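# Move blue bin to near edge, place hook beside it

## Task

Move the blue bin, and no other object, to the bench edge closest to the arms; then set the hook lying flat on the bench next to that bin, with its handle sticking out past that same edge. Every other object has to remain resting on whatever supports it now. Nothing counts as done if it stays in place only because a robot is holding it. At the end, open the grippers and pull the arms away from the objects.

## Robot and tools

Setup: three identical i2rt Big YAM arms named arm1, arm2 and arm3. Each has six revolute joints, a two-finger parallel gripper and a fisheye camera on the wrist. Two fixed room cameras, room_a and room_b, also watch the scene. Objects may occasionally be nudged by an outside disturbance. The hand can reach roughly 1.0 m out from the joint1 axis. The joints move at different speeds, so the hand can take a wide, curved path between two postures.

Frames: one shared scene frame with its origin on the floor and +z pointing up. The hand point lies midway between the fingertips. The hand's z axis runs along the fingers, and the fingers open and close along its y axis. Each arm's foot pose is real but never printed. A wrist camera's pose is derived from its arm's reported joints, so it can be less accurate than a room camera's.

Joints, all absolute targets. Angles are in radians and the gripper is in metres:
- joint1_rad, from -2.879 to 2.879: turns the whole arm about its foot. Positive is counter-clockwise seen from above. At 0 the arm reaches out the way its foot faces.
- joint2_rad, from 0 to 3.141: shoulder. At 0 the upper arm points backward and is roughly level. Increasing it lifts the arm, then carries it forward.
- joint3_rad, from 0 to 3.019: elbow. At 0 it is fully folded, and larger values open it.
- joint4_rad, from -1.692 to 1.57: hand pitch. Positive tips the fingers up.
- joint5_rad, from -1.57 to 1.57: sideways swing of the hand. Positive goes to the arm's right.
- joint6_rad, from -2.094 to 2.094: hand roll. Positive is clockwise when viewed from behind the hand.
- gripper_m, from 0 to 0.093: the gap between the fingertips. Each finger pad grips with roughly 50 to 62 N at most.
A joint counts as arrived when it is within ±0.045, 0.14, 0.09, 0.055, 0.03, 0.035 rad for joints 1 to 6, and within ±0.003 m for the gripper.

Tool execute_actions: the argument actions is a list holding either one action object or nothing. The action is keyed by arm name, and each arm holds a "joints" object that maps joint names to target values. Each arm gets its own object, and you may name any subset of its joints. Every named motion starts at the same moment, but they may finish at different times. A joint or arm you leave out keeps its previous target and may still be pushing toward it. The optional argument cameras lists the image sources to return: any of arm1_cam_wrist, arm2_cam_wrist, arm3_cam_wrist, room_a, room_b. Use "all" or leave it out to get every camera, and use [] to get none. If a key is unknown or a value is outside its range, the whole call is rejected and nothing moves. An empty actions list simply reports the current state and images. Example: {"actions":[{"arm2":{"joints":{"joint1_rad":0.3,"gripper_m":0.05}}}],"cameras":["room_a"]}.

Tool wait: seconds, from 0 to 10. It commands nothing new and returns the same things as an empty action.

Tool zoom_image: camera names one camera, and region is [x0, y0, x1, y1] in pixels of that camera's latest full image, with the origin at the top-left corner. The region can be at most 504 by 504. Wrist images are 616x616 and room images are 504x504.

Tool read_manual: section, default "licences". It returns licence text only.

Tool finished_scene: scene, an integer. It ends the current scene for good, so call it only after the result is stable, the grippers are open and the arms are clear.

Reading results: each result gives per-robot joint_positions, joint torques and the images (the "pictures" line gives their order), plus joint_status for the last accepted action.
- off_target: the joint stopped short of its target and may still be pushing.
- contact_stop or time_out: the joint now holds where it stopped. A joint that timed out may still push toward a target close by, and on_its_own will list it.
- not_followed, after a "joint command not followed" line with a cause: a self- or inter-arm clearance check blocked that arm's joint targets. The gripper target is still carried out. The arm may retry the blocked targets later.
- on_its_own: motion this call did not command. "held at" there is the joint's target, not its position.
To relieve a joint that keeps pushing, send it its reported position. A very small change of target may produce no movement. Torque readings carry offsets and noise, and friction can hide contact.

Hazards:
- The arms do not stop on contact. They keep pressing and can press hard.
- Steady pressing heats the motors. A MOTOR HOT line appears from 85 °C. At 100 °C an OVER-TEMPERATURE FAULT releases that whole arm, which falls, and its joint_status shows limit_stop_at_motor_heat. Resend the targets once it has cooled.
- Holding loads up also heats the motors, even while you are thinking. During that time the robots keep your last command.
- Two arms pressing hard against each other ends the run. The clearance check ignores fingers, gripper housings and wrist cameras, and it can react too late.
- Never knock objects off the work area or onto the floor. Avoid drops, slips, slams and hard shoves.

Each tool is called by a JSON object that holds its "fn" and its "kwargs", one argument or row to a line.

## Session

I'll start by looking at the current state and images.

{"fn": "execute_actions", "kwargs": {
  "actions": []
}}

Scene clock: 0.00 s.
Joint torques (N m, as the arm reports them, + toward a larger angle): no reading
Motor temperatures (°C, as the motors report them): arm1=[22 26 25 26 22 22] | arm2=[24 23 25 23 22 23] | arm3=[26 23 24 23 26 25]
arm1.joint_positions: joint1_rad=+0.049 joint2_rad=+0.480 joint3_rad=+1.393 joint4_rad=-1.433 joint5_rad=+0.281 joint6_rad=-0.772 gripper_m=+0.094
arm1.joint_status: not commanded
arm1.hand: x=-0.9067 y=+0.1543 z=+1.2566 quat_wxyz=(-0.506, +0.751, -0.420, -0.065) (m; scene frame)
arm2.joint_positions: joint1_rad=+0.882 joint2_rad=+0.447 joint3_rad=+1.513 joint4_rad=-1.386 joint5_rad=-0.032 joint6_rad=-0.386 gripper_m=+0.095
arm2.joint_status: not commanded
arm2.hand: x=-0.1184 y=+0.0677 z=+1.3532 quat_wxyz=(-0.254, +0.811, -0.053, -0.524) (m; scene frame)
arm3.joint_positions: joint1_rad=-0.184 joint2_rad=+0.445 joint3_rad=+1.519 joint4_rad=-1.602 joint5_rad=-0.146 joint6_rad=+0.712 gripper_m=+0.094
arm3.joint_status: not commanded
arm3.hand: x=+0.9553 y=+0.1038 z=+1.2851 quat_wxyz=(-0.201, +0.312, -0.810, -0.455) (m; scene frame)
pictures: arm1_cam_wrist, arm2_cam_wrist, arm3_cam_wrist, room_a, room_b
Images, in order (width x height): arm1_cam_wrist 616x616, arm2_cam_wrist 616x616, arm3_cam_wrist 616x616, room_a 504x504, room_b 504x504.

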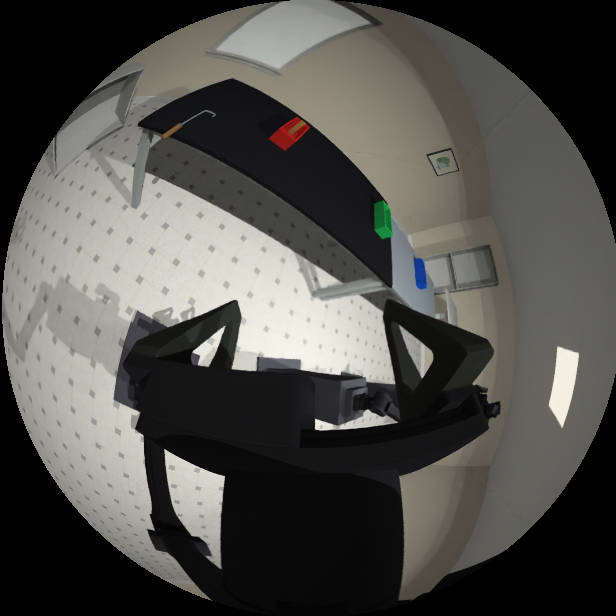

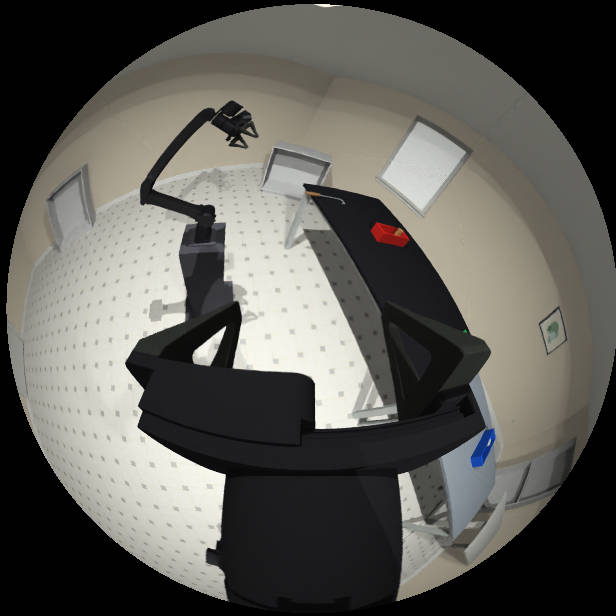

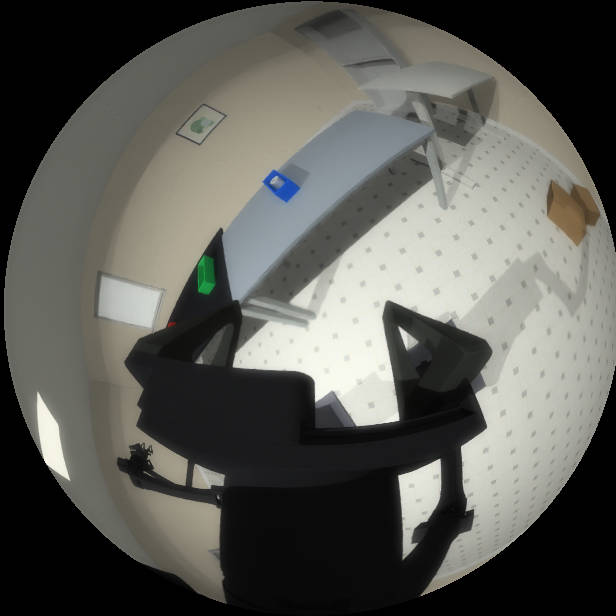

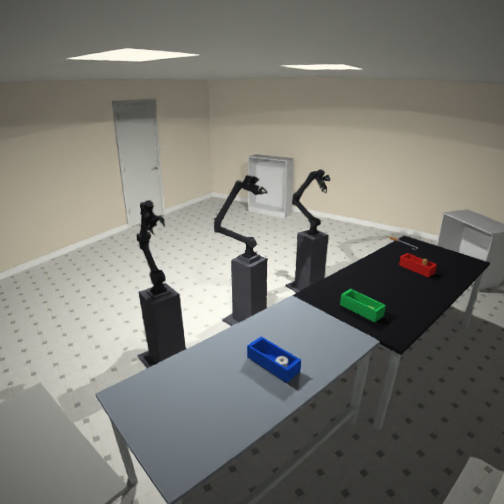

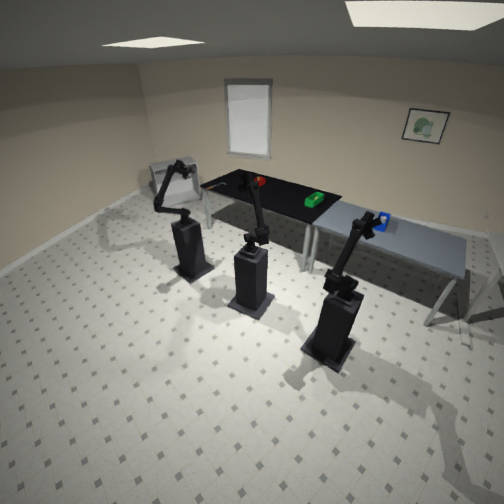

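{"fn": "zoom_image", "kwargs": {
  "camera": "room_a",
  "region": [300, 200, 504, 360]
}}

{"fn": "zoom_image", "kwargs": {
  "camera": "room_a",
  "region": [180, 290, 400, 440]
}}

{"fn": "zoom_image", "kwargs": {
  "camera": "arm1_cam_wrist",
  "region": [120, 60, 340, 220]
}}

{"fn": "zoom_image", "kwargs": {
  "camera": "room_b",
  "region": [140, 150, 480, 330]
}}

Region (300, 200, 504, 360) of room_a's 504x504 image, scaled by 2.471, with more detail than that image has; it fills the top 395 rows of this view, and the rest is white.

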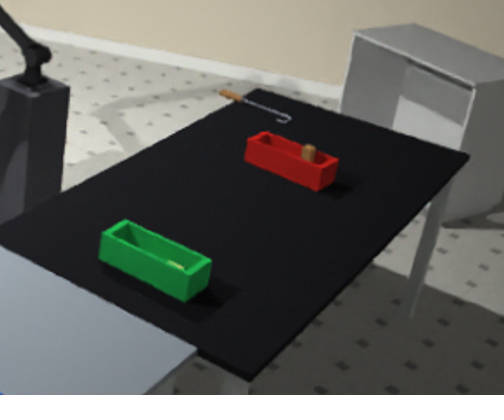

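Region (180, 290, 400, 440) of room_a's 504x504 image, scaled by 2.291, with more detail than that image has; it fills the top 344 rows of this view, and the rest is white.

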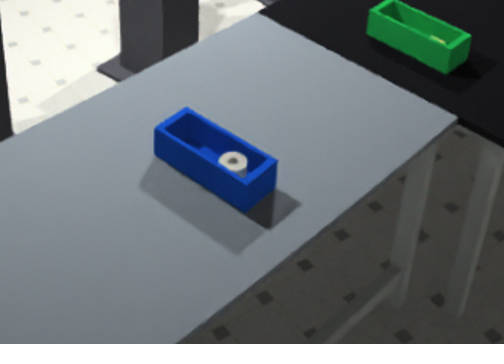

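Region (120, 60, 340, 220) of arm1_cam_wrist's 616x616 image, scaled by 2.291, with more detail than that image has; it fills the top 367 rows of this view, and the rest is white.

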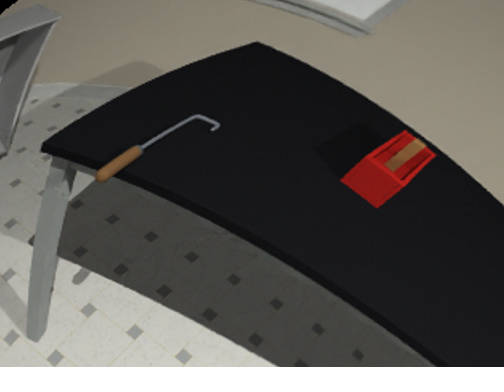

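Region (140, 150, 480, 330) of room_b's 504x504 image, scaled by 1.482, with more detail than that image has; it fills the top 267 rows of this view, and the rest is white.

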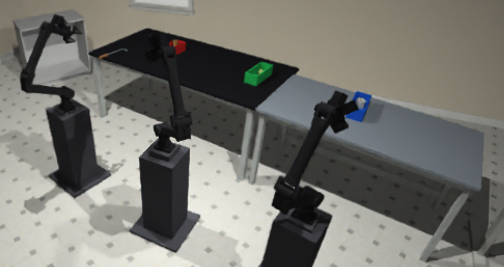

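{"fn": "zoom_image", "kwargs": {
  "camera": "room_b",
  "region": [180, 155, 350, 275]
}}

{"fn": "zoom_image", "kwargs": {
  "camera": "room_b",
  "region": [300, 180, 480, 330]
}}

{"fn": "zoom_image", "kwargs": {
  "camera": "room_a",
  "region": [360, 220, 460, 290]
}}

{"fn": "zoom_image", "kwargs": {
  "camera": "room_a",
  "region": [80, 280, 420, 504]
}}

Region (180, 155, 350, 275) of room_b's 504x504 image, scaled by 2.965, with more detail than that image has; it fills the top 356 rows of this view, and the rest is white.

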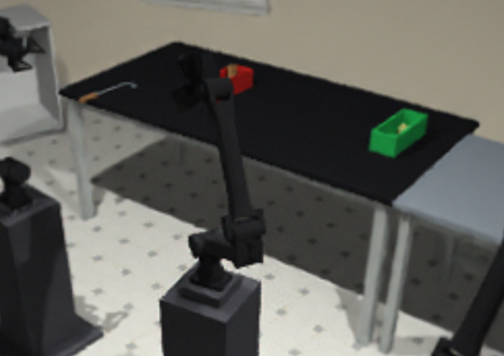

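Region (300, 180, 480, 330) of room_b's 504x504 image, scaled by 2.800, with more detail than that image has.

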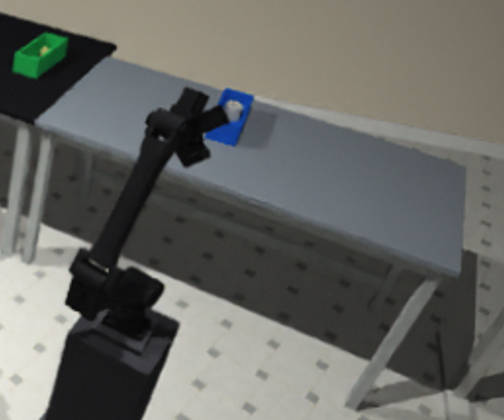

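Region (360, 220, 460, 290) of room_a's 504x504 image, scaled by 5.040, with more detail than that image has; it fills the top 353 rows of this view, and the rest is white.

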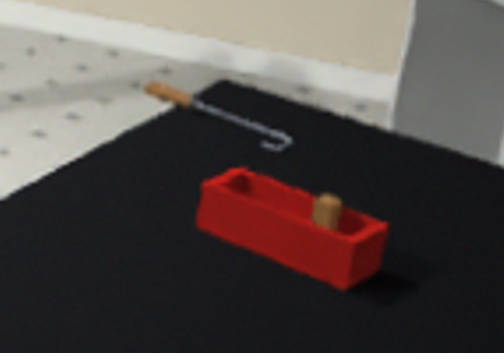

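Region (80, 280, 420, 504) of room_a's 504x504 image, scaled by 1.482, with more detail than that image has; it fills the top 332 rows of this view, and the rest is white.

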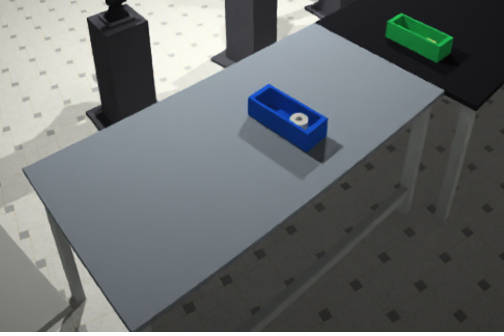

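{"fn": "zoom_image", "kwargs": {
  "camera": "arm3_cam_wrist",
  "region": [160, 90, 460, 330]
}}

{"fn": "zoom_image", "kwargs": {
  "camera": "arm3_cam_wrist",
  "region": [240, 150, 330, 220]
}}

{"fn": "zoom_image", "kwargs": {
  "camera": "room_a",
  "region": [230, 320, 330, 400]
}}

{"fn": "zoom_image", "kwargs": {
  "camera": "arm1_cam_wrist",
  "region": [130, 95, 230, 155]
}}

Region (160, 90, 460, 330) of arm3_cam_wrist's 616x616 image, scaled by 1.680, with more detail than that image has; it fills the top 403 rows of this view, and the rest is white.

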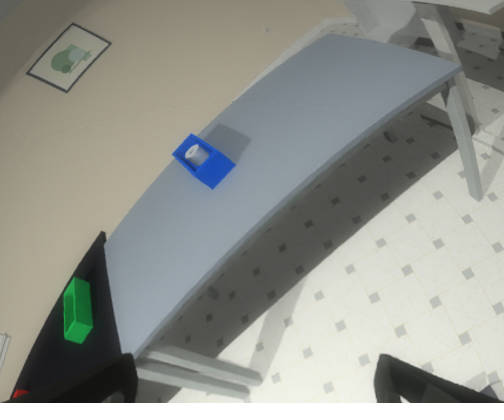

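Region (240, 150, 330, 220) of arm3_cam_wrist's 616x616 image, scaled by 5.600, with more detail than that image has.

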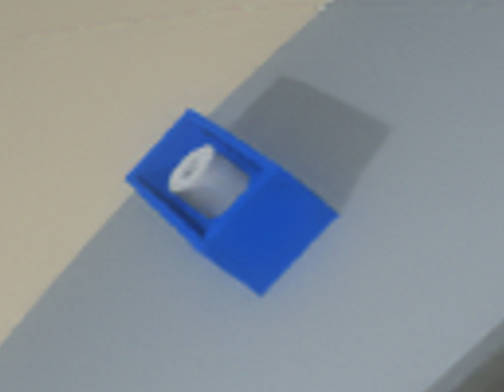

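Region (230, 320, 330, 400) of room_a's 504x504 image, scaled by 5.040, with more detail than that image has; it fills the top 403 rows of this view, and the rest is white.

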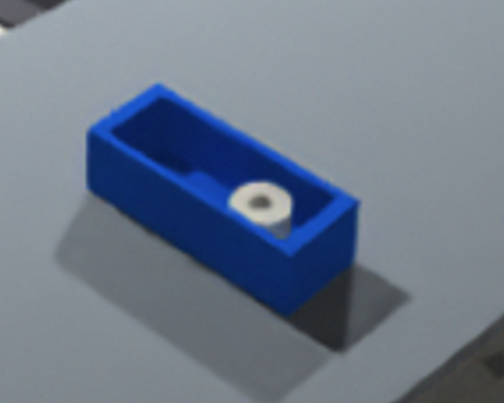

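Region (130, 95, 230, 155) of arm1_cam_wrist's 616x616 image, scaled by 5.040, with more detail than that image has; it fills the top 302 rows of this view, and the rest is white.

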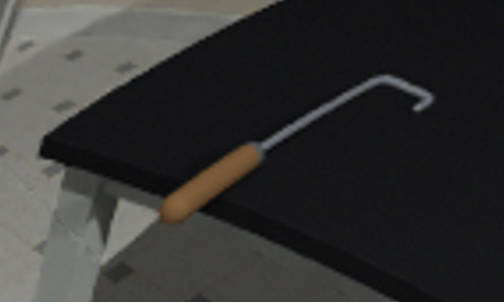

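{"fn": "execute_actions", "kwargs": {
  "actions": [
    {"arm1": {"joints": {"joint1_rad": 0.778, "joint2_rad": 2.096, "joint3_rad": 1.342, "joint4_rad": 0.754, "joint5_rad": 0.668, "joint6_rad": 0.0, "gripper_m": 0.093}}, "arm2": {"joints": {"joint1_rad": -0.154, "joint2_rad": 1.5, "joint3_rad": 1.48, "joint4_rad": -1.55, "joint5_rad": 0.0, "joint6_rad": 1.134, "gripper_m": 0.093}}, "arm3": {"joints": {"joint1_rad": 1.164, "joint2_rad": 1.919, "joint3_rad": 1.094, "joint4_rad": 0.825, "joint5_rad": 0.0, "joint6_rad": 0.0, "gripper_m": 0.093}}}
  ]
}}

Scene clock: 122.17 s.
Joint torques (N m, as the arm reports them, + toward a larger angle): arm1=[ -0.57 -17.49   7.16   2.63   0.08   0.03] | arm2=[ -0.16 -13.83  10.89  -0.43   0.16   0.16] | arm3=[  0.37 -19.99   6.94   3.84   0.    -0.16]
Motor temperatures (°C, as the motors report them): arm1=[22 26 29 26 22 22] | arm2=[24 24 28 23 22 23] | arm3=[26 23 25 23 26 25]
arm1.joint_positions: joint1_rad=+0.785 joint2_rad=+2.094 joint3_rad=+1.338 joint4_rad=+0.735 joint5_rad=+0.665 joint6_rad=-0.009 gripper_m=+0.093
arm1.joint_status: all done
arm1.hand: x=-1.3547 y=+0.6544 z=+0.8630 quat_wxyz=(-0.498, +0.514, -0.496, -0.492) (m; scene frame)
arm2.joint_positions: joint1_rad=-0.160 joint2_rad=+1.515 joint3_rad=+1.460 joint4_rad=-1.537 joint5_rad=-0.001 joint6_rad=+1.123 gripper_m=+0.093
arm2.joint_status: all done
arm2.hand: x=+0.0060 y=+0.4522 z=+0.9898 quat_wxyz=(-0.004, +0.214, -0.977, +0.009) (m; scene frame)
arm3.joint_positions: joint1_rad=+1.174 joint2_rad=+1.916 joint3_rad=+1.094 joint4_rad=+0.805 joint5_rad=-0.001 joint6_rad=+0.011 gripper_m=+0.093
arm3.joint_status: all done
arm3.hand: x=+0.3050 y=+0.2924 z=+0.8907 quat_wxyz=(-0.141, +0.699, -0.156, -0.683) (m; scene frame)
pictures: arm1_cam_wrist, arm2_cam_wrist, arm3_cam_wrist, room_a, room_b
camera_calibration (this result's frames):
arm1_cam_wrist: T_world_to_cam=[[0.999635, 0.0058402, 0.0263791, 1.32678], [0.0245724, -0.602422, -0.797799, 1.119], [0.011232, 0.798156, -0.602346, 0.135371], [0, 0, 0, 1]] pos_world=[-1.35532, 0.558315, 0.939279]
arm2_cam_wrist: T_world_to_cam=[[0.419985, -0.907472, 0.0103595, 0.403059], [-0.741981, -0.336777, 0.579695, -0.410704], [-0.522568, -0.25115, -0.814768, 1.05236], [0, 0, 0, 1]] pos_world=[0.0759134, 0.491748, 1.09133]
arm3_cam_wrist: T_world_to_cam=[[0.400302, 0.916364, 0.0058796, -0.396934], [0.552405, -0.236182, -0.799417, 0.61664], [-0.731168, 0.323256, -0.600748, 0.788376], [0, 0, 0, 1]] pos_world=[0.394695, 0.254528, 0.968902]
Images, in order (width x height): arm1_cam_wrist 616x616, arm2_cam_wrist 616x616, arm3_cam_wrist 616x616, room_a 504x504, room_b 504x504.

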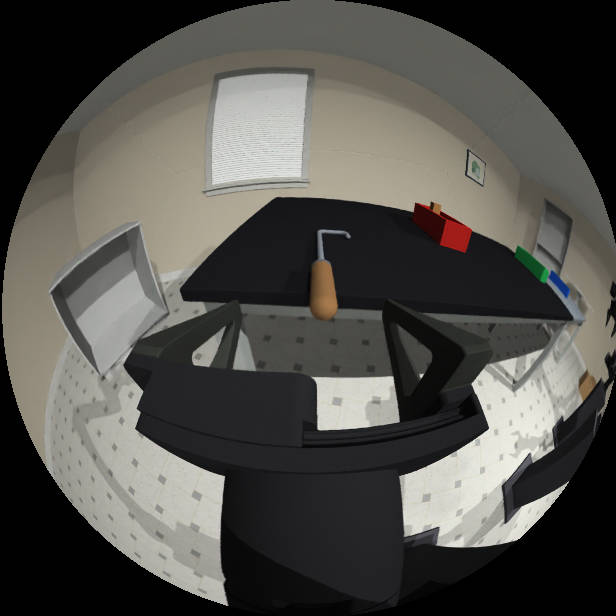

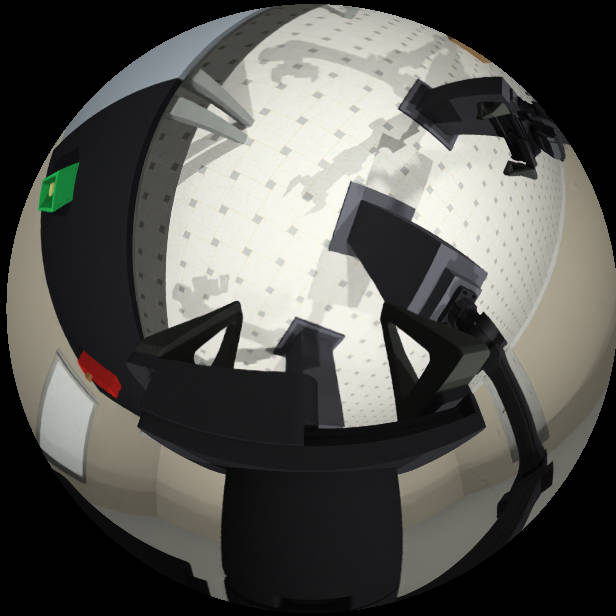

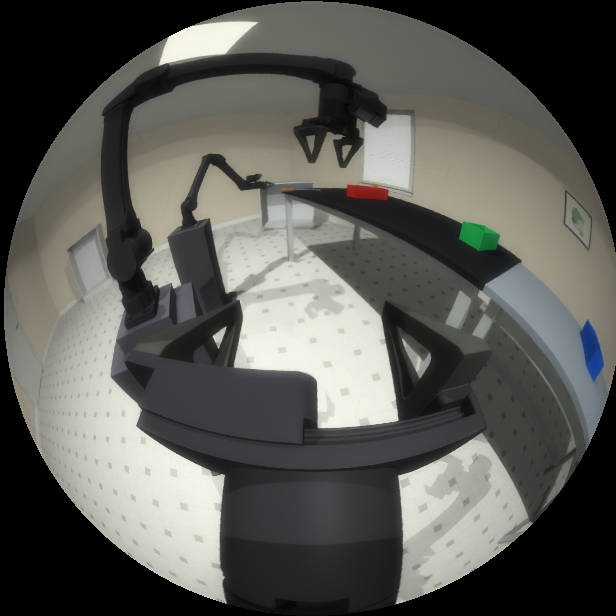

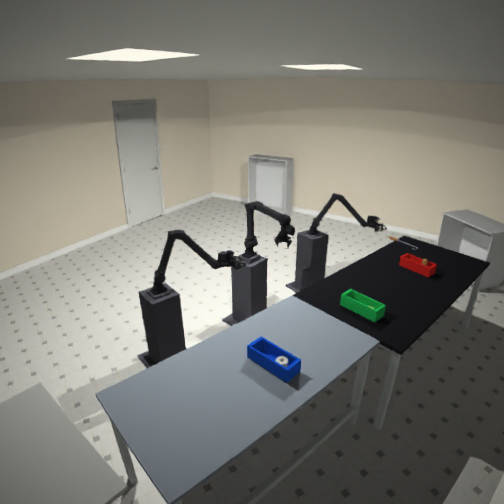

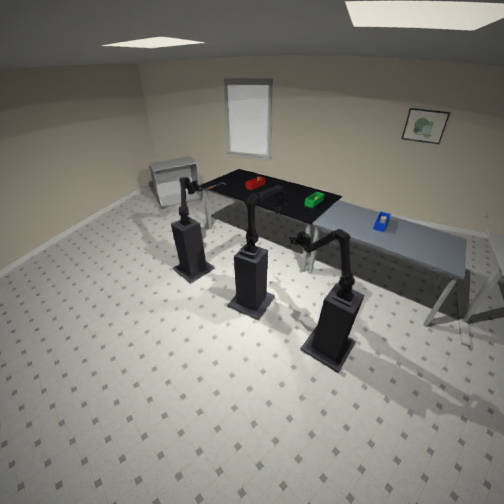

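{"fn": "zoom_image", "kwargs": {
  "camera": "arm1_cam_wrist",
  "region": [170, 190, 450, 350]
}}

{"fn": "zoom_image", "kwargs": {
  "camera": "arm3_cam_wrist",
  "region": [230, 160, 400, 240]
}}

Region (170, 190, 450, 350) of arm1_cam_wrist's 616x616 image, scaled by 1.800, with more detail than that image has; it fills the top 288 rows of this view, and the rest is white.

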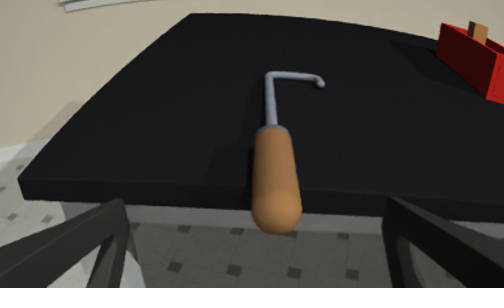

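Region (230, 160, 400, 240) of arm3_cam_wrist's 616x616 image, scaled by 2.965, with more detail than that image has; it fills the top 237 rows of this view, and the rest is white.

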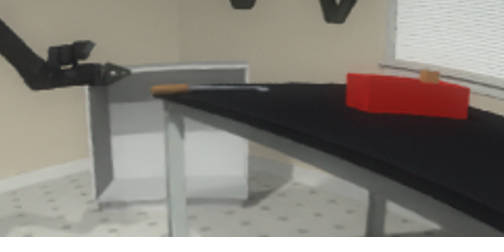

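{"fn": "execute_actions", "kwargs": {
  "actions": [
    {"arm1": {"joints": {"joint1_rad": 0.686, "joint2_rad": 2.329, "joint3_rad": 1.616, "joint4_rad": 0.733, "joint5_rad": 0.597, "joint6_rad": 0.0}}}
  ],
  "cameras": ["arm1_cam_wrist", "arm3_cam_wrist", "room_a"]
}}

Scene clock: 183.70 s.
Joint torques (N m, as the arm reports them, + toward a larger angle): arm1=[  0.71 -20.36   9.89   1.61  -0.2    0.01] | arm2=[  0.49 -13.1   10.87  -0.41   0.17   0.09] | arm3=[  0.32 -20.13   7.02   3.8   -0.01  -0.17]
Motor temperatures (°C, as the motors report them): arm1=[22 28 29 27 22 22] | arm2=[24 24 30 23 22 23] | arm3=[26 24 26 23 26 25]
arm1.joint_positions: joint1_rad=+0.676 joint2_rad=+2.330 joint3_rad=+1.573 joint4_rad=+0.735 joint5_rad=+0.601 joint6_rad=-0.009 gripper_m=+0.093
arm1.joint_status: all done
arm1.hand: x=-1.3248 y=+0.7455 z=+0.7959 quat_wxyz=(-0.508, +0.503, -0.508, -0.480) (m; scene frame)
arm2.joint_positions: joint1_rad=-0.160 joint2_rad=+1.515 joint3_rad=+1.460 joint4_rad=-1.537 joint5_rad=-0.001 joint6_rad=+1.123 gripper_m=+0.093
arm2.joint_status: not commanded
arm2.hand: x=+0.0060 y=+0.4522 z=+0.9898 quat_wxyz=(-0.004, +0.213, -0.977, +0.009) (m; scene frame)
arm3.joint_positions: joint1_rad=+1.174 joint2_rad=+1.916 joint3_rad=+1.094 joint4_rad=+0.805 joint5_rad=-0.001 joint6_rad=+0.011 gripper_m=+0.093
arm3.joint_status: not commanded
arm3.hand: x=+0.3050 y=+0.2924 z=+0.8907 quat_wxyz=(-0.141, +0.699, -0.156, -0.683) (m; scene frame)
pictures: arm1_cam_wrist, arm3_cam_wrist, room_a
camera_calibration (this result's frames):
arm1_cam_wrist: T_world_to_cam=[[0.998878, -0.0395055, 0.0261052, 1.33111], [-0.0030739, -0.604243, -0.796794, 1.08351], [0.0472516, 0.79582, -0.603687, 0.0724991], [0, 0, 0, 1]] pos_world=[-1.32971, 0.64959, 0.872349]
arm3_cam_wrist: T_world_to_cam=[[0.400302, 0.916364, 0.0058796, -0.396934], [0.552405, -0.236182, -0.799417, 0.61664], [-0.731168, 0.323256, -0.600748, 0.788376], [0, 0, 0, 1]] pos_world=[0.394695, 0.254528, 0.968902]
Images, in order (width x height): arm1_cam_wrist 616x616, arm3_cam_wrist 616x616, room_a 504x504.

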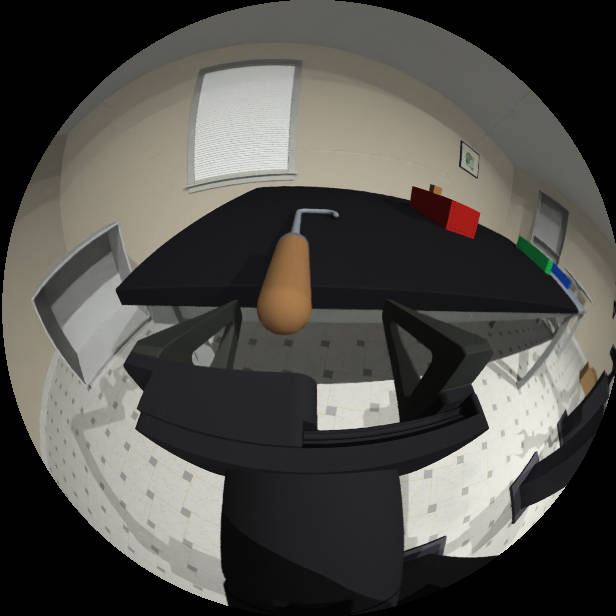

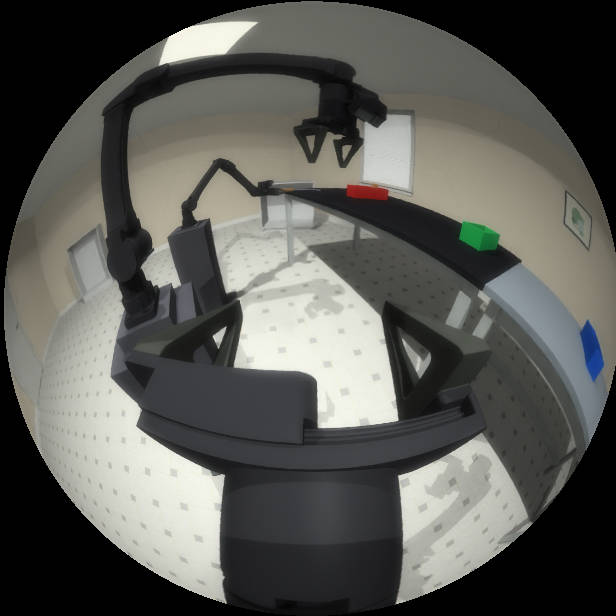

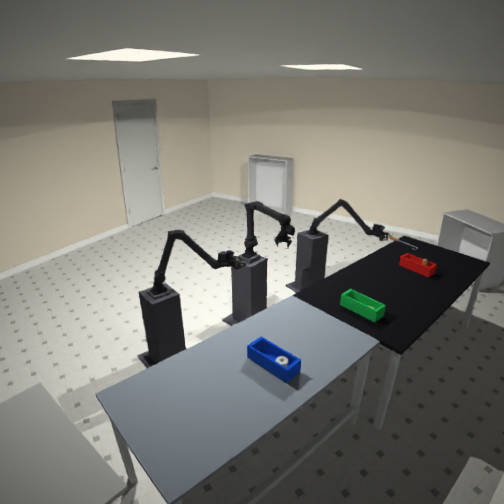

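{"fn": "zoom_image", "kwargs": {
  "camera": "arm3_cam_wrist",
  "region": [240, 165, 340, 215]
}}

{"fn": "zoom_image", "kwargs": {
  "camera": "arm1_cam_wrist",
  "region": [170, 190, 450, 350]
}}

Region (240, 165, 340, 215) of arm3_cam_wrist's 616x616 image, scaled by 5.040, with more detail than that image has.

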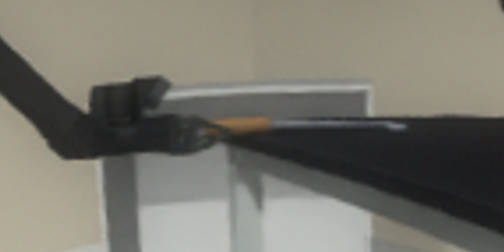

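Region (170, 190, 450, 350) of arm1_cam_wrist's 616x616 image, scaled by 1.800, with more detail than that image has; it fills the top 288 rows of this view, and the rest is white.

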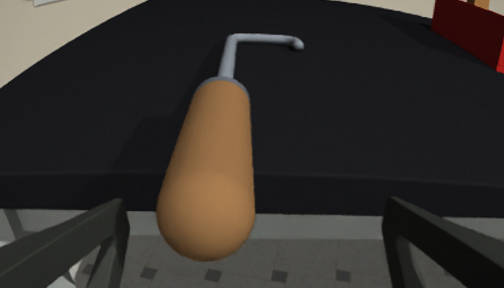

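{"fn": "execute_actions", "kwargs": {
  "actions": [
    {"arm1": {"joints": {"joint2_rad": 2.341, "joint3_rad": 1.686, "joint4_rad": 0.70, "joint5_rad": 0.585}}}
  ],
  "cameras": ["arm1_cam_wrist", "arm3_cam_wrist"]
}}

Scene clock: 206.20 s.
Joint torques (N m, as the arm reports them, + toward a larger angle): arm1=[  0.32 -20.18   9.71   1.31  -0.21   0.01] | arm2=[  1.21 -12.6   10.85  -0.16   0.03   0.03] | arm3=[  0.45 -20.14   6.93   3.81  -0.01  -0.15]
Motor temperatures (°C, as the motors report them): arm1=[22 29 31 26 22 22] | arm2=[24 25 30 23 22 23] | arm3=[26 24 26 23 26 25]
arm1.joint_positions: joint1_rad=+0.676 joint2_rad=+2.329 joint3_rad=+1.650 joint4_rad=+0.711 joint5_rad=+0.588 joint6_rad=-0.008 gripper_m=+0.093
arm1.joint_status: all done
arm1.hand: x=-1.3375 y=+0.7621 z=+0.8303 quat_wxyz=(-0.509, +0.487, -0.501, -0.502) (m; scene frame)
arm2.joint_positions: joint1_rad=-0.160 joint2_rad=+1.515 joint3_rad=+1.460 joint4_rad=-1.537 joint5_rad=-0.001 joint6_rad=+1.123 gripper_m=+0.093
arm2.joint_status: not commanded
arm2.hand: x=+0.0060 y=+0.4522 z=+0.9898 quat_wxyz=(-0.004, +0.213, -0.977, +0.009) (m; scene frame)
arm3.joint_positions: joint1_rad=+1.174 joint2_rad=+1.916 joint3_rad=+1.094 joint4_rad=+0.805 joint5_rad=-0.001 joint6_rad=+0.011 gripper_m=+0.093
arm3.joint_status: not commanded
arm3.hand: x=+0.3050 y=+0.2924 z=+0.8907 quat_wxyz=(-0.141, +0.699, -0.156, -0.683) (m; scene frame)
pictures: arm1_cam_wrist, arm3_cam_wrist
camera_calibration (this result's frames):
arm1_cam_wrist: T_world_to_cam=[[0.999609, -0.0274349, -0.00536344, 1.36148], [-0.0199764, -0.566846, -0.823582, 1.09207], [0.0195546, 0.823367, -0.567172, -0.00772352], [0, 0, 0, 1]] pos_world=[-1.33898, 0.662749, 0.902334]
arm3_cam_wrist: T_world_to_cam=[[0.400302, 0.916364, 0.0058796, -0.396934], [0.552405, -0.236182, -0.799417, 0.61664], [-0.731168, 0.323256, -0.600748, 0.788376], [0, 0, 0, 1]] pos_world=[0.394695, 0.254528, 0.968902]
Images, in order (width x height): arm1_cam_wrist 616x616, arm3_cam_wrist 616x616.

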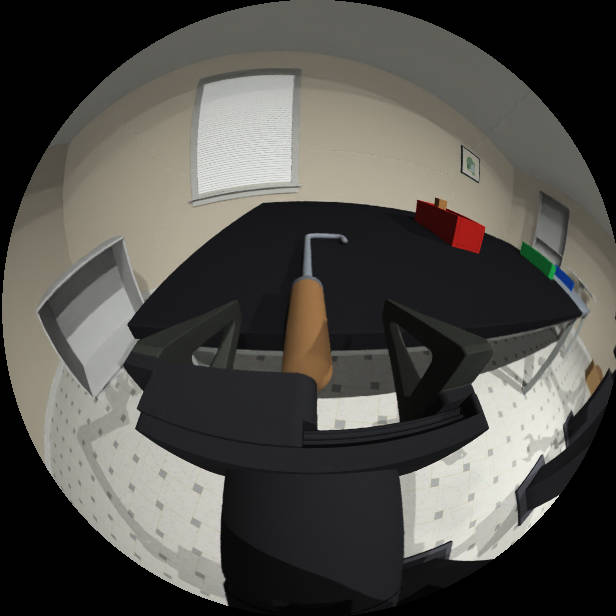

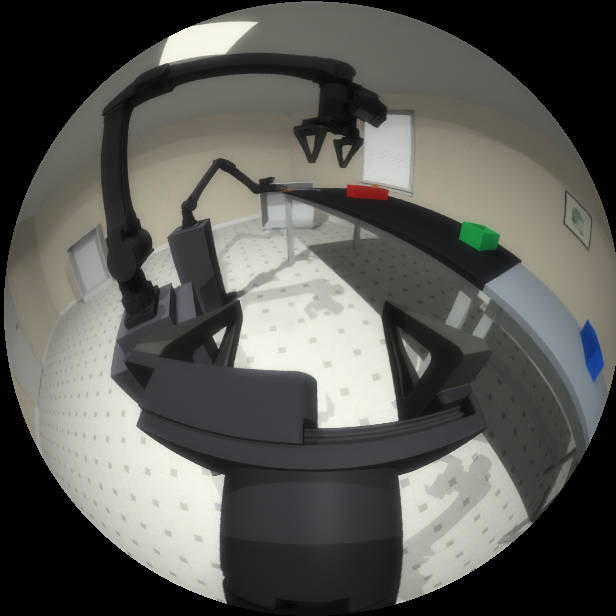

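{"fn": "execute_actions", "kwargs": {
  "actions": [
    {"arm1": {"joints": {"joint4_rad": 0.628}}}
  ],
  "cameras": ["arm1_cam_wrist", "arm3_cam_wrist"]
}}

{"fn": "zoom_image", "kwargs": {
  "camera": "arm3_cam_wrist",
  "region": [240, 165, 340, 215]
}}

Scene clock: 214.00 s.
Joint torques (N m, as the arm reports them, + toward a larger angle): arm1=[  0.53 -19.78   9.63   1.34  -0.16  -0.02] | arm2=[  0.46 -13.03  10.96  -0.04   0.12   0.13] | arm3=[  0.54 -20.1    6.92   3.84   0.01  -0.15]
Motor temperatures (°C, as the motors report them): arm1=[22 29 31 26 22 22] | arm2=[24 25 30 23 22 23] | arm3=[26 24 26 23 26 25]
arm1.joint_positions: joint1_rad=+0.676 joint2_rad=+2.329 joint3_rad=+1.650 joint4_rad=+0.641 joint5_rad=+0.588 joint6_rad=-0.008 gripper_m=+0.093
arm1.joint_status: all done
arm1.hand: x=-1.3375 y=+0.7620 z=+0.8150 quat_wxyz=(-0.504, +0.512, -0.506, -0.478) (m; scene frame)
arm2.joint_positions: joint1_rad=-0.160 joint2_rad=+1.515 joint3_rad=+1.460 joint4_rad=-1.537 joint5_rad=-0.001 joint6_rad=+1.123 gripper_m=+0.093
arm2.joint_status: not commanded
arm2.hand: x=+0.0060 y=+0.4522 z=+0.9898 quat_wxyz=(-0.004, +0.213, -0.977, +0.009) (m; scene frame)
arm3.joint_positions: joint1_rad=+1.174 joint2_rad=+1.916 joint3_rad=+1.094 joint4_rad=+0.805 joint5_rad=-0.001 joint6_rad=+0.011 gripper_m=+0.093
arm3.joint_status: not commanded
arm3.hand: x=+0.3050 y=+0.2924 z=+0.8907 quat_wxyz=(-0.141, +0.699, -0.156, -0.683) (m; scene frame)
pictures: arm1_cam_wrist, arm3_cam_wrist
camera_calibration (this result's frames):
arm1_cam_wrist: T_world_to_cam=[[0.999063, -0.0265343, 0.0342025, 1.32767], [0.0106682, -0.614819, -0.788596, 1.12843], [0.0419532, 0.788222, -0.613959, 0.0785502], [0, 0, 0, 1]] pos_world=[-1.34176, 0.667096, 0.892695]
arm3_cam_wrist: T_world_to_cam=[[0.400302, 0.916364, 0.0058796, -0.396934], [0.552405, -0.236182, -0.799417, 0.61664], [-0.731168, 0.323256, -0.600748, 0.788376], [0, 0, 0, 1]] pos_world=[0.394695, 0.254528, 0.968902]
Images, in order (width x height): arm1_cam_wrist 616x616, arm3_cam_wrist 616x616.

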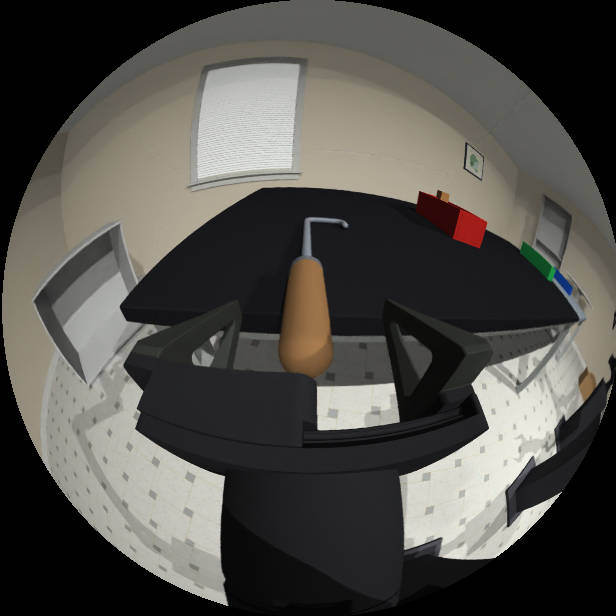

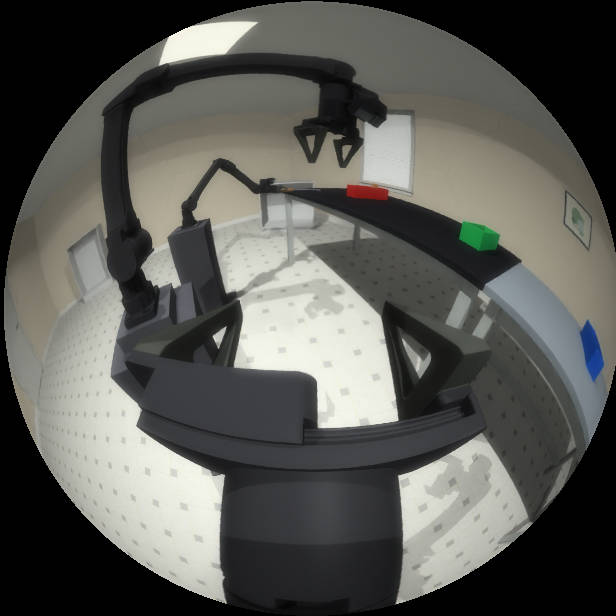

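Region (240, 165, 340, 215) of arm3_cam_wrist's 616x616 image, scaled by 5.040, with more detail than that image has.

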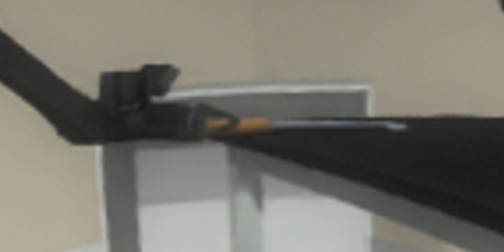

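{"fn": "execute_actions", "kwargs": {
  "actions": [
    {"arm1": {"joints": {"gripper_m": 0.0}}}
  ],
  "cameras": ["arm1_cam_wrist"]
}}

Scene clock: 216.57 s.
Joint torques (N m, as the arm reports them, + toward a larger angle): arm1=[  0.54 -19.98   9.75   1.24  -0.04  -0.03] | arm2=[  0.43 -12.67  10.9    0.1    0.15   0.04] | arm3=[  0.56 -20.32   6.99   3.82  -0.02  -0.16]
Motor temperatures (°C, as the motors report them): arm1=[22 29 31 26 22 22] | arm2=[24 25 30 23 22 23] | arm3=[26 24 26 23 26 25]
arm1.joint_positions: joint1_rad=+0.676 joint2_rad=+2.329 joint3_rad=+1.650 joint4_rad=+0.640 joint5_rad=+0.585 joint6_rad=-0.008 gripper_m=+0.029
arm1.joint_status: gripper_m off_target (ended at +0.029, target +0.000)
arm1.hand: x=-1.3381 y=+0.7620 z=+0.8149 quat_wxyz=(-0.503, +0.513, -0.505, -0.479) (m; scene frame)
arm2.joint_positions: joint1_rad=-0.160 joint2_rad=+1.515 joint3_rad=+1.460 joint4_rad=-1.537 joint5_rad=-0.001 joint6_rad=+1.123 gripper_m=+0.093
arm2.joint_status: not commanded
arm2.hand: x=+0.0060 y=+0.4522 z=+0.9898 quat_wxyz=(-0.004, +0.213, -0.977, +0.009) (m; scene frame)
arm3.joint_positions: joint1_rad=+1.174 joint2_rad=+1.916 joint3_rad=+1.094 joint4_rad=+0.805 joint5_rad=-0.001 joint6_rad=+0.011 gripper_m=+0.093
arm3.joint_status: not commanded
arm3.hand: x=+0.3050 y=+0.2924 z=+0.8907 quat_wxyz=(-0.141, +0.699, -0.156, -0.683) (m; scene frame)
pictures: arm1_cam_wrist
camera_calibration (this result's frames):
arm1_cam_wrist: T_world_to_cam=[[0.999167, -0.0227261, 0.0338985, 1.32582], [0.012756, -0.61509, -0.788354, 1.13117], [0.0387669, 0.78813, -0.614287, 0.0745844], [0, 0, 0, 1]] pos_world=[-1.34203, 0.66712, 0.892636]
Images, in order (width x height): arm1_cam_wrist 616x616.

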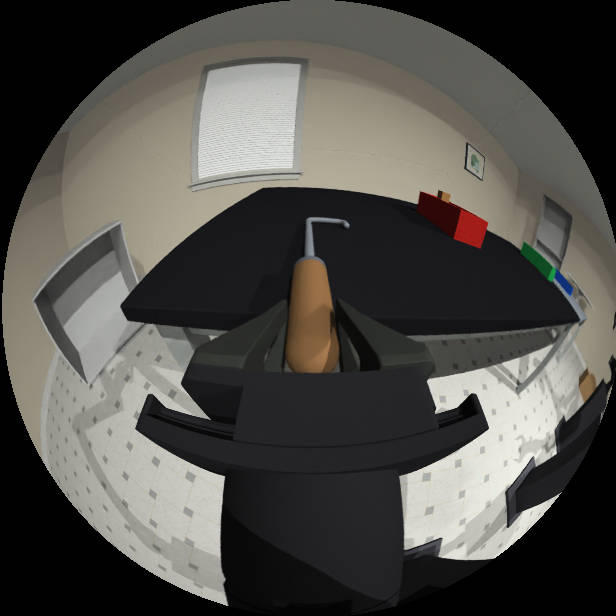

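{"fn": "execute_actions", "kwargs": {
  "actions": [
    {"arm1": {"joints": {"joint2_rad": 2.25, "joint3_rad": 2.02}}, "arm2": {"joints": {"joint3_rad": 1.65, "joint4_rad": -1.69}}}
  ],
  "cameras": ["arm1_cam_wrist", "room_a"]
}}

Scene clock: 294.03 s.
Joint torques (N m, as the arm reports them, + toward a larger angle): arm1=[  0.12 -20.78  12.19   2.09  -0.25  -0.01] | arm2=[ -0.27 -11.61  12.25   0.08   0.14   0.13] | arm3=[  0.52 -20.32   6.96   3.85   0.    -0.17]
Motor temperatures (°C, as the motors report them): arm1=[22 30 33 26 22 22] | arm2=[24 25 31 23 22 23] | arm3=[26 25 26 23 26 25]
arm1.joint_positions: joint1_rad=+0.676 joint2_rad=+2.241 joint3_rad=+1.969 joint4_rad=+0.617 joint5_rad=+0.586 joint6_rad=-0.008 gripper_m=+0.029
arm1.joint_status: all done
arm1.hand: x=-1.3583 y=+0.7937 z=+1.0609 quat_wxyz=(-0.524, +0.373, -0.471, -0.604) (m; scene frame)
arm2.joint_positions: joint1_rad=-0.160 joint2_rad=+1.507 joint3_rad=+1.614 joint4_rad=-1.670 joint5_rad=-0.001 joint6_rad=+1.123 gripper_m=+0.093
arm2.joint_status: all done
joint sent to its limit — the command would take arm2.joint4_rad past its lower limit, so that joint was sent only as far as its limit.
arm2.hand: x=+0.0053 y=+0.4544 z=+1.0525 quat_wxyz=(-0.007, +0.214, -0.977, -0.006) (m; scene frame)
arm3.joint_positions: joint1_rad=+1.174 joint2_rad=+1.916 joint3_rad=+1.094 joint4_rad=+0.805 joint5_rad=-0.001 joint6_rad=+0.011 gripper_m=+0.093
arm3.joint_status: not commanded
arm3.hand: x=+0.3050 y=+0.2924 z=+0.8907 quat_wxyz=(-0.141, +0.699, -0.156, -0.683) (m; scene frame)
pictures: arm1_cam_wrist, room_a
camera_calibration (this result's frames):
arm1_cam_wrist: T_world_to_cam=[[0.984089, -0.000547664, -0.177676, 1.52476], [-0.167663, -0.333835, -0.927601, 1.02428], [-0.0588064, 0.942631, -0.328615, -0.356753], [0, 0, 0, 1]] pos_world=[-1.34975, 0.679062, 1.1038]
Images, in order (width x height): arm1_cam_wrist 616x616, room_a 504x504.

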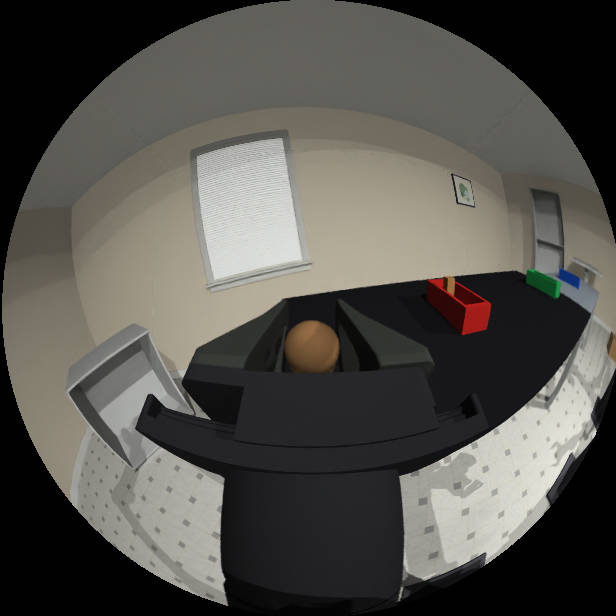

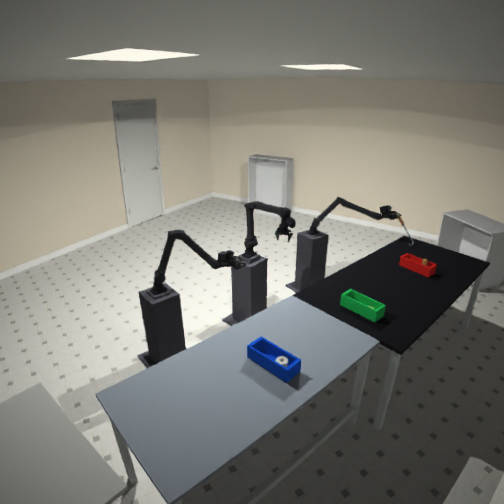

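{"fn": "zoom_image", "kwargs": {
  "camera": "room_a",
  "region": [340, 180, 460, 280]
}}

Region (340, 180, 460, 280) of room_a's 504x504 image, scaled by 4.200, with more detail than that image has.

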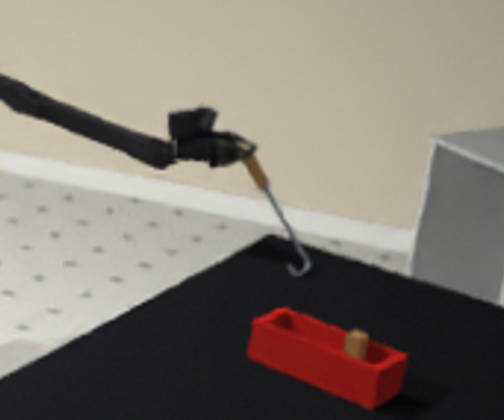

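{"fn": "execute_actions", "kwargs": {
  "actions": [
    {"arm1": {"joints": {"joint2_rad": 1.75, "joint3_rad": 1.80, "joint4_rad": -1.632, "joint5_rad": 0.0}}, "arm2": {"joints": {"joint1_rad": 0.865, "joint3_rad": 1.0, "joint4_rad": 1.38, "joint6_rad": 0.0}}, "arm3": {"joints": {"joint1_rad": 0.875, "joint2_rad": 1.75, "joint3_rad": 1.835, "joint4_rad": -1.632, "joint6_rad": 0.272}}}
  ],
  "cameras": ["arm1_cam_wrist", "room_a", "room_b"]
}}

Scene clock: 416.43 s.
Joint torques (N m, as the arm reports them, + toward a larger angle): arm1=[  0.06 -17.1    9.51  -0.89  -0.2   -0.1 ] | arm2=[ -0.3  -12.22  10.03   2.24  -0.01  -0.19] | arm3=[  1.59 -18.47  10.51   0.59  -0.05   0.05]
Motor temperatures (°C, as the motors report them): arm1=[22 31 37 27 22 22] | arm2=[24 25 33 23 22 23] | arm3=[26 25 27 23 26 25]
arm1.joint_positions: joint1_rad=+0.680 joint2_rad=+1.774 joint3_rad=+1.776 joint4_rad=-1.619 joint5_rad=+0.003 joint6_rad=+0.003 gripper_m=+0.029
arm1.joint_status: all done
arm1.hand: x=-1.2523 y=+0.4486 z=+0.9486 quat_wxyz=(+0.011, +0.877, -0.480, +0.023) (m; scene frame)
arm2.joint_positions: joint1_rad=+0.867 joint2_rad=+1.511 joint3_rad=+0.985 joint4_rad=+1.359 joint5_rad=+0.000 joint6_rad=+0.011 gripper_m=+0.093
arm2.joint_status: all done
arm2.hand: x=-0.4815 y=+0.3063 z=+1.2404 quat_wxyz=(-0.255, +0.351, -0.098, -0.896) (m; scene frame)
arm3.joint_positions: joint1_rad=+0.870 joint2_rad=+1.739 joint3_rad=+1.801 joint4_rad=-1.621 joint5_rad=+0.001 joint6_rad=+0.261 gripper_m=+0.093
arm3.joint_status: all done
arm3.hand: x=+0.5602 y=+0.3538 z=+0.9829 quat_wxyz=(+0.000, +0.880, -0.475, -0.001) (m; scene frame)
pictures: arm1_cam_wrist, room_a, room_b
camera_calibration (this result's frames):
arm1_cam_wrist: T_world_to_cam=[[0.840627, 0.541529, 0.00964127, 0.799756], [0.41702, -0.658503, 0.626472, 0.226365], [0.345602, -0.522609, -0.779384, 1.52928], [0, 0, 0, 1]] pos_world=[-1.29522, 0.515185, 1.04237]
Images, in order (width x height): arm1_cam_wrist 616x616, room_a 504x504, room_b 504x504.

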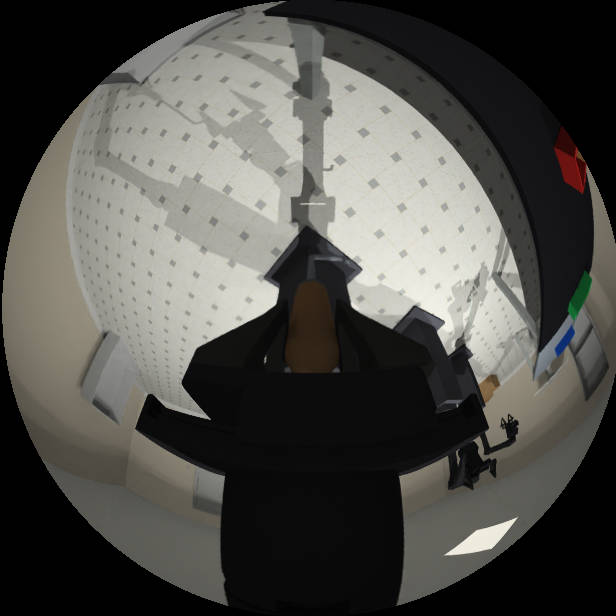

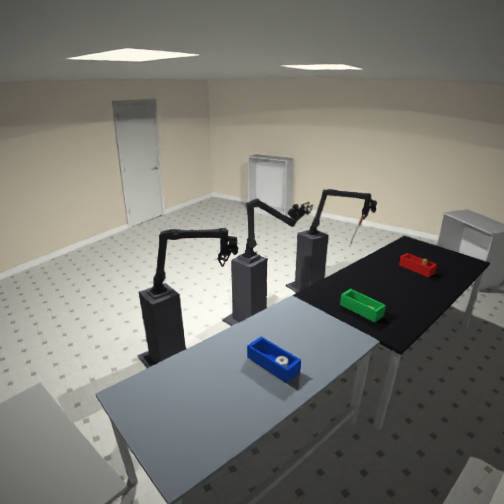

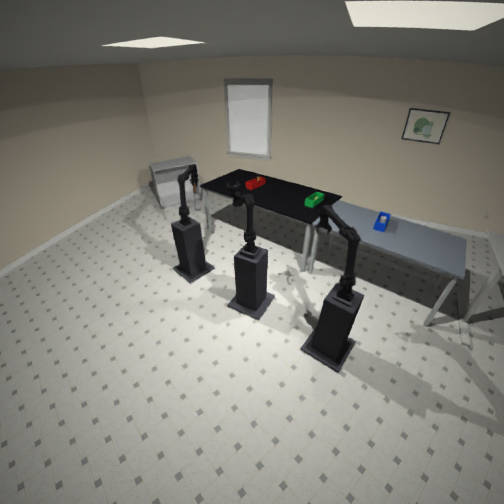

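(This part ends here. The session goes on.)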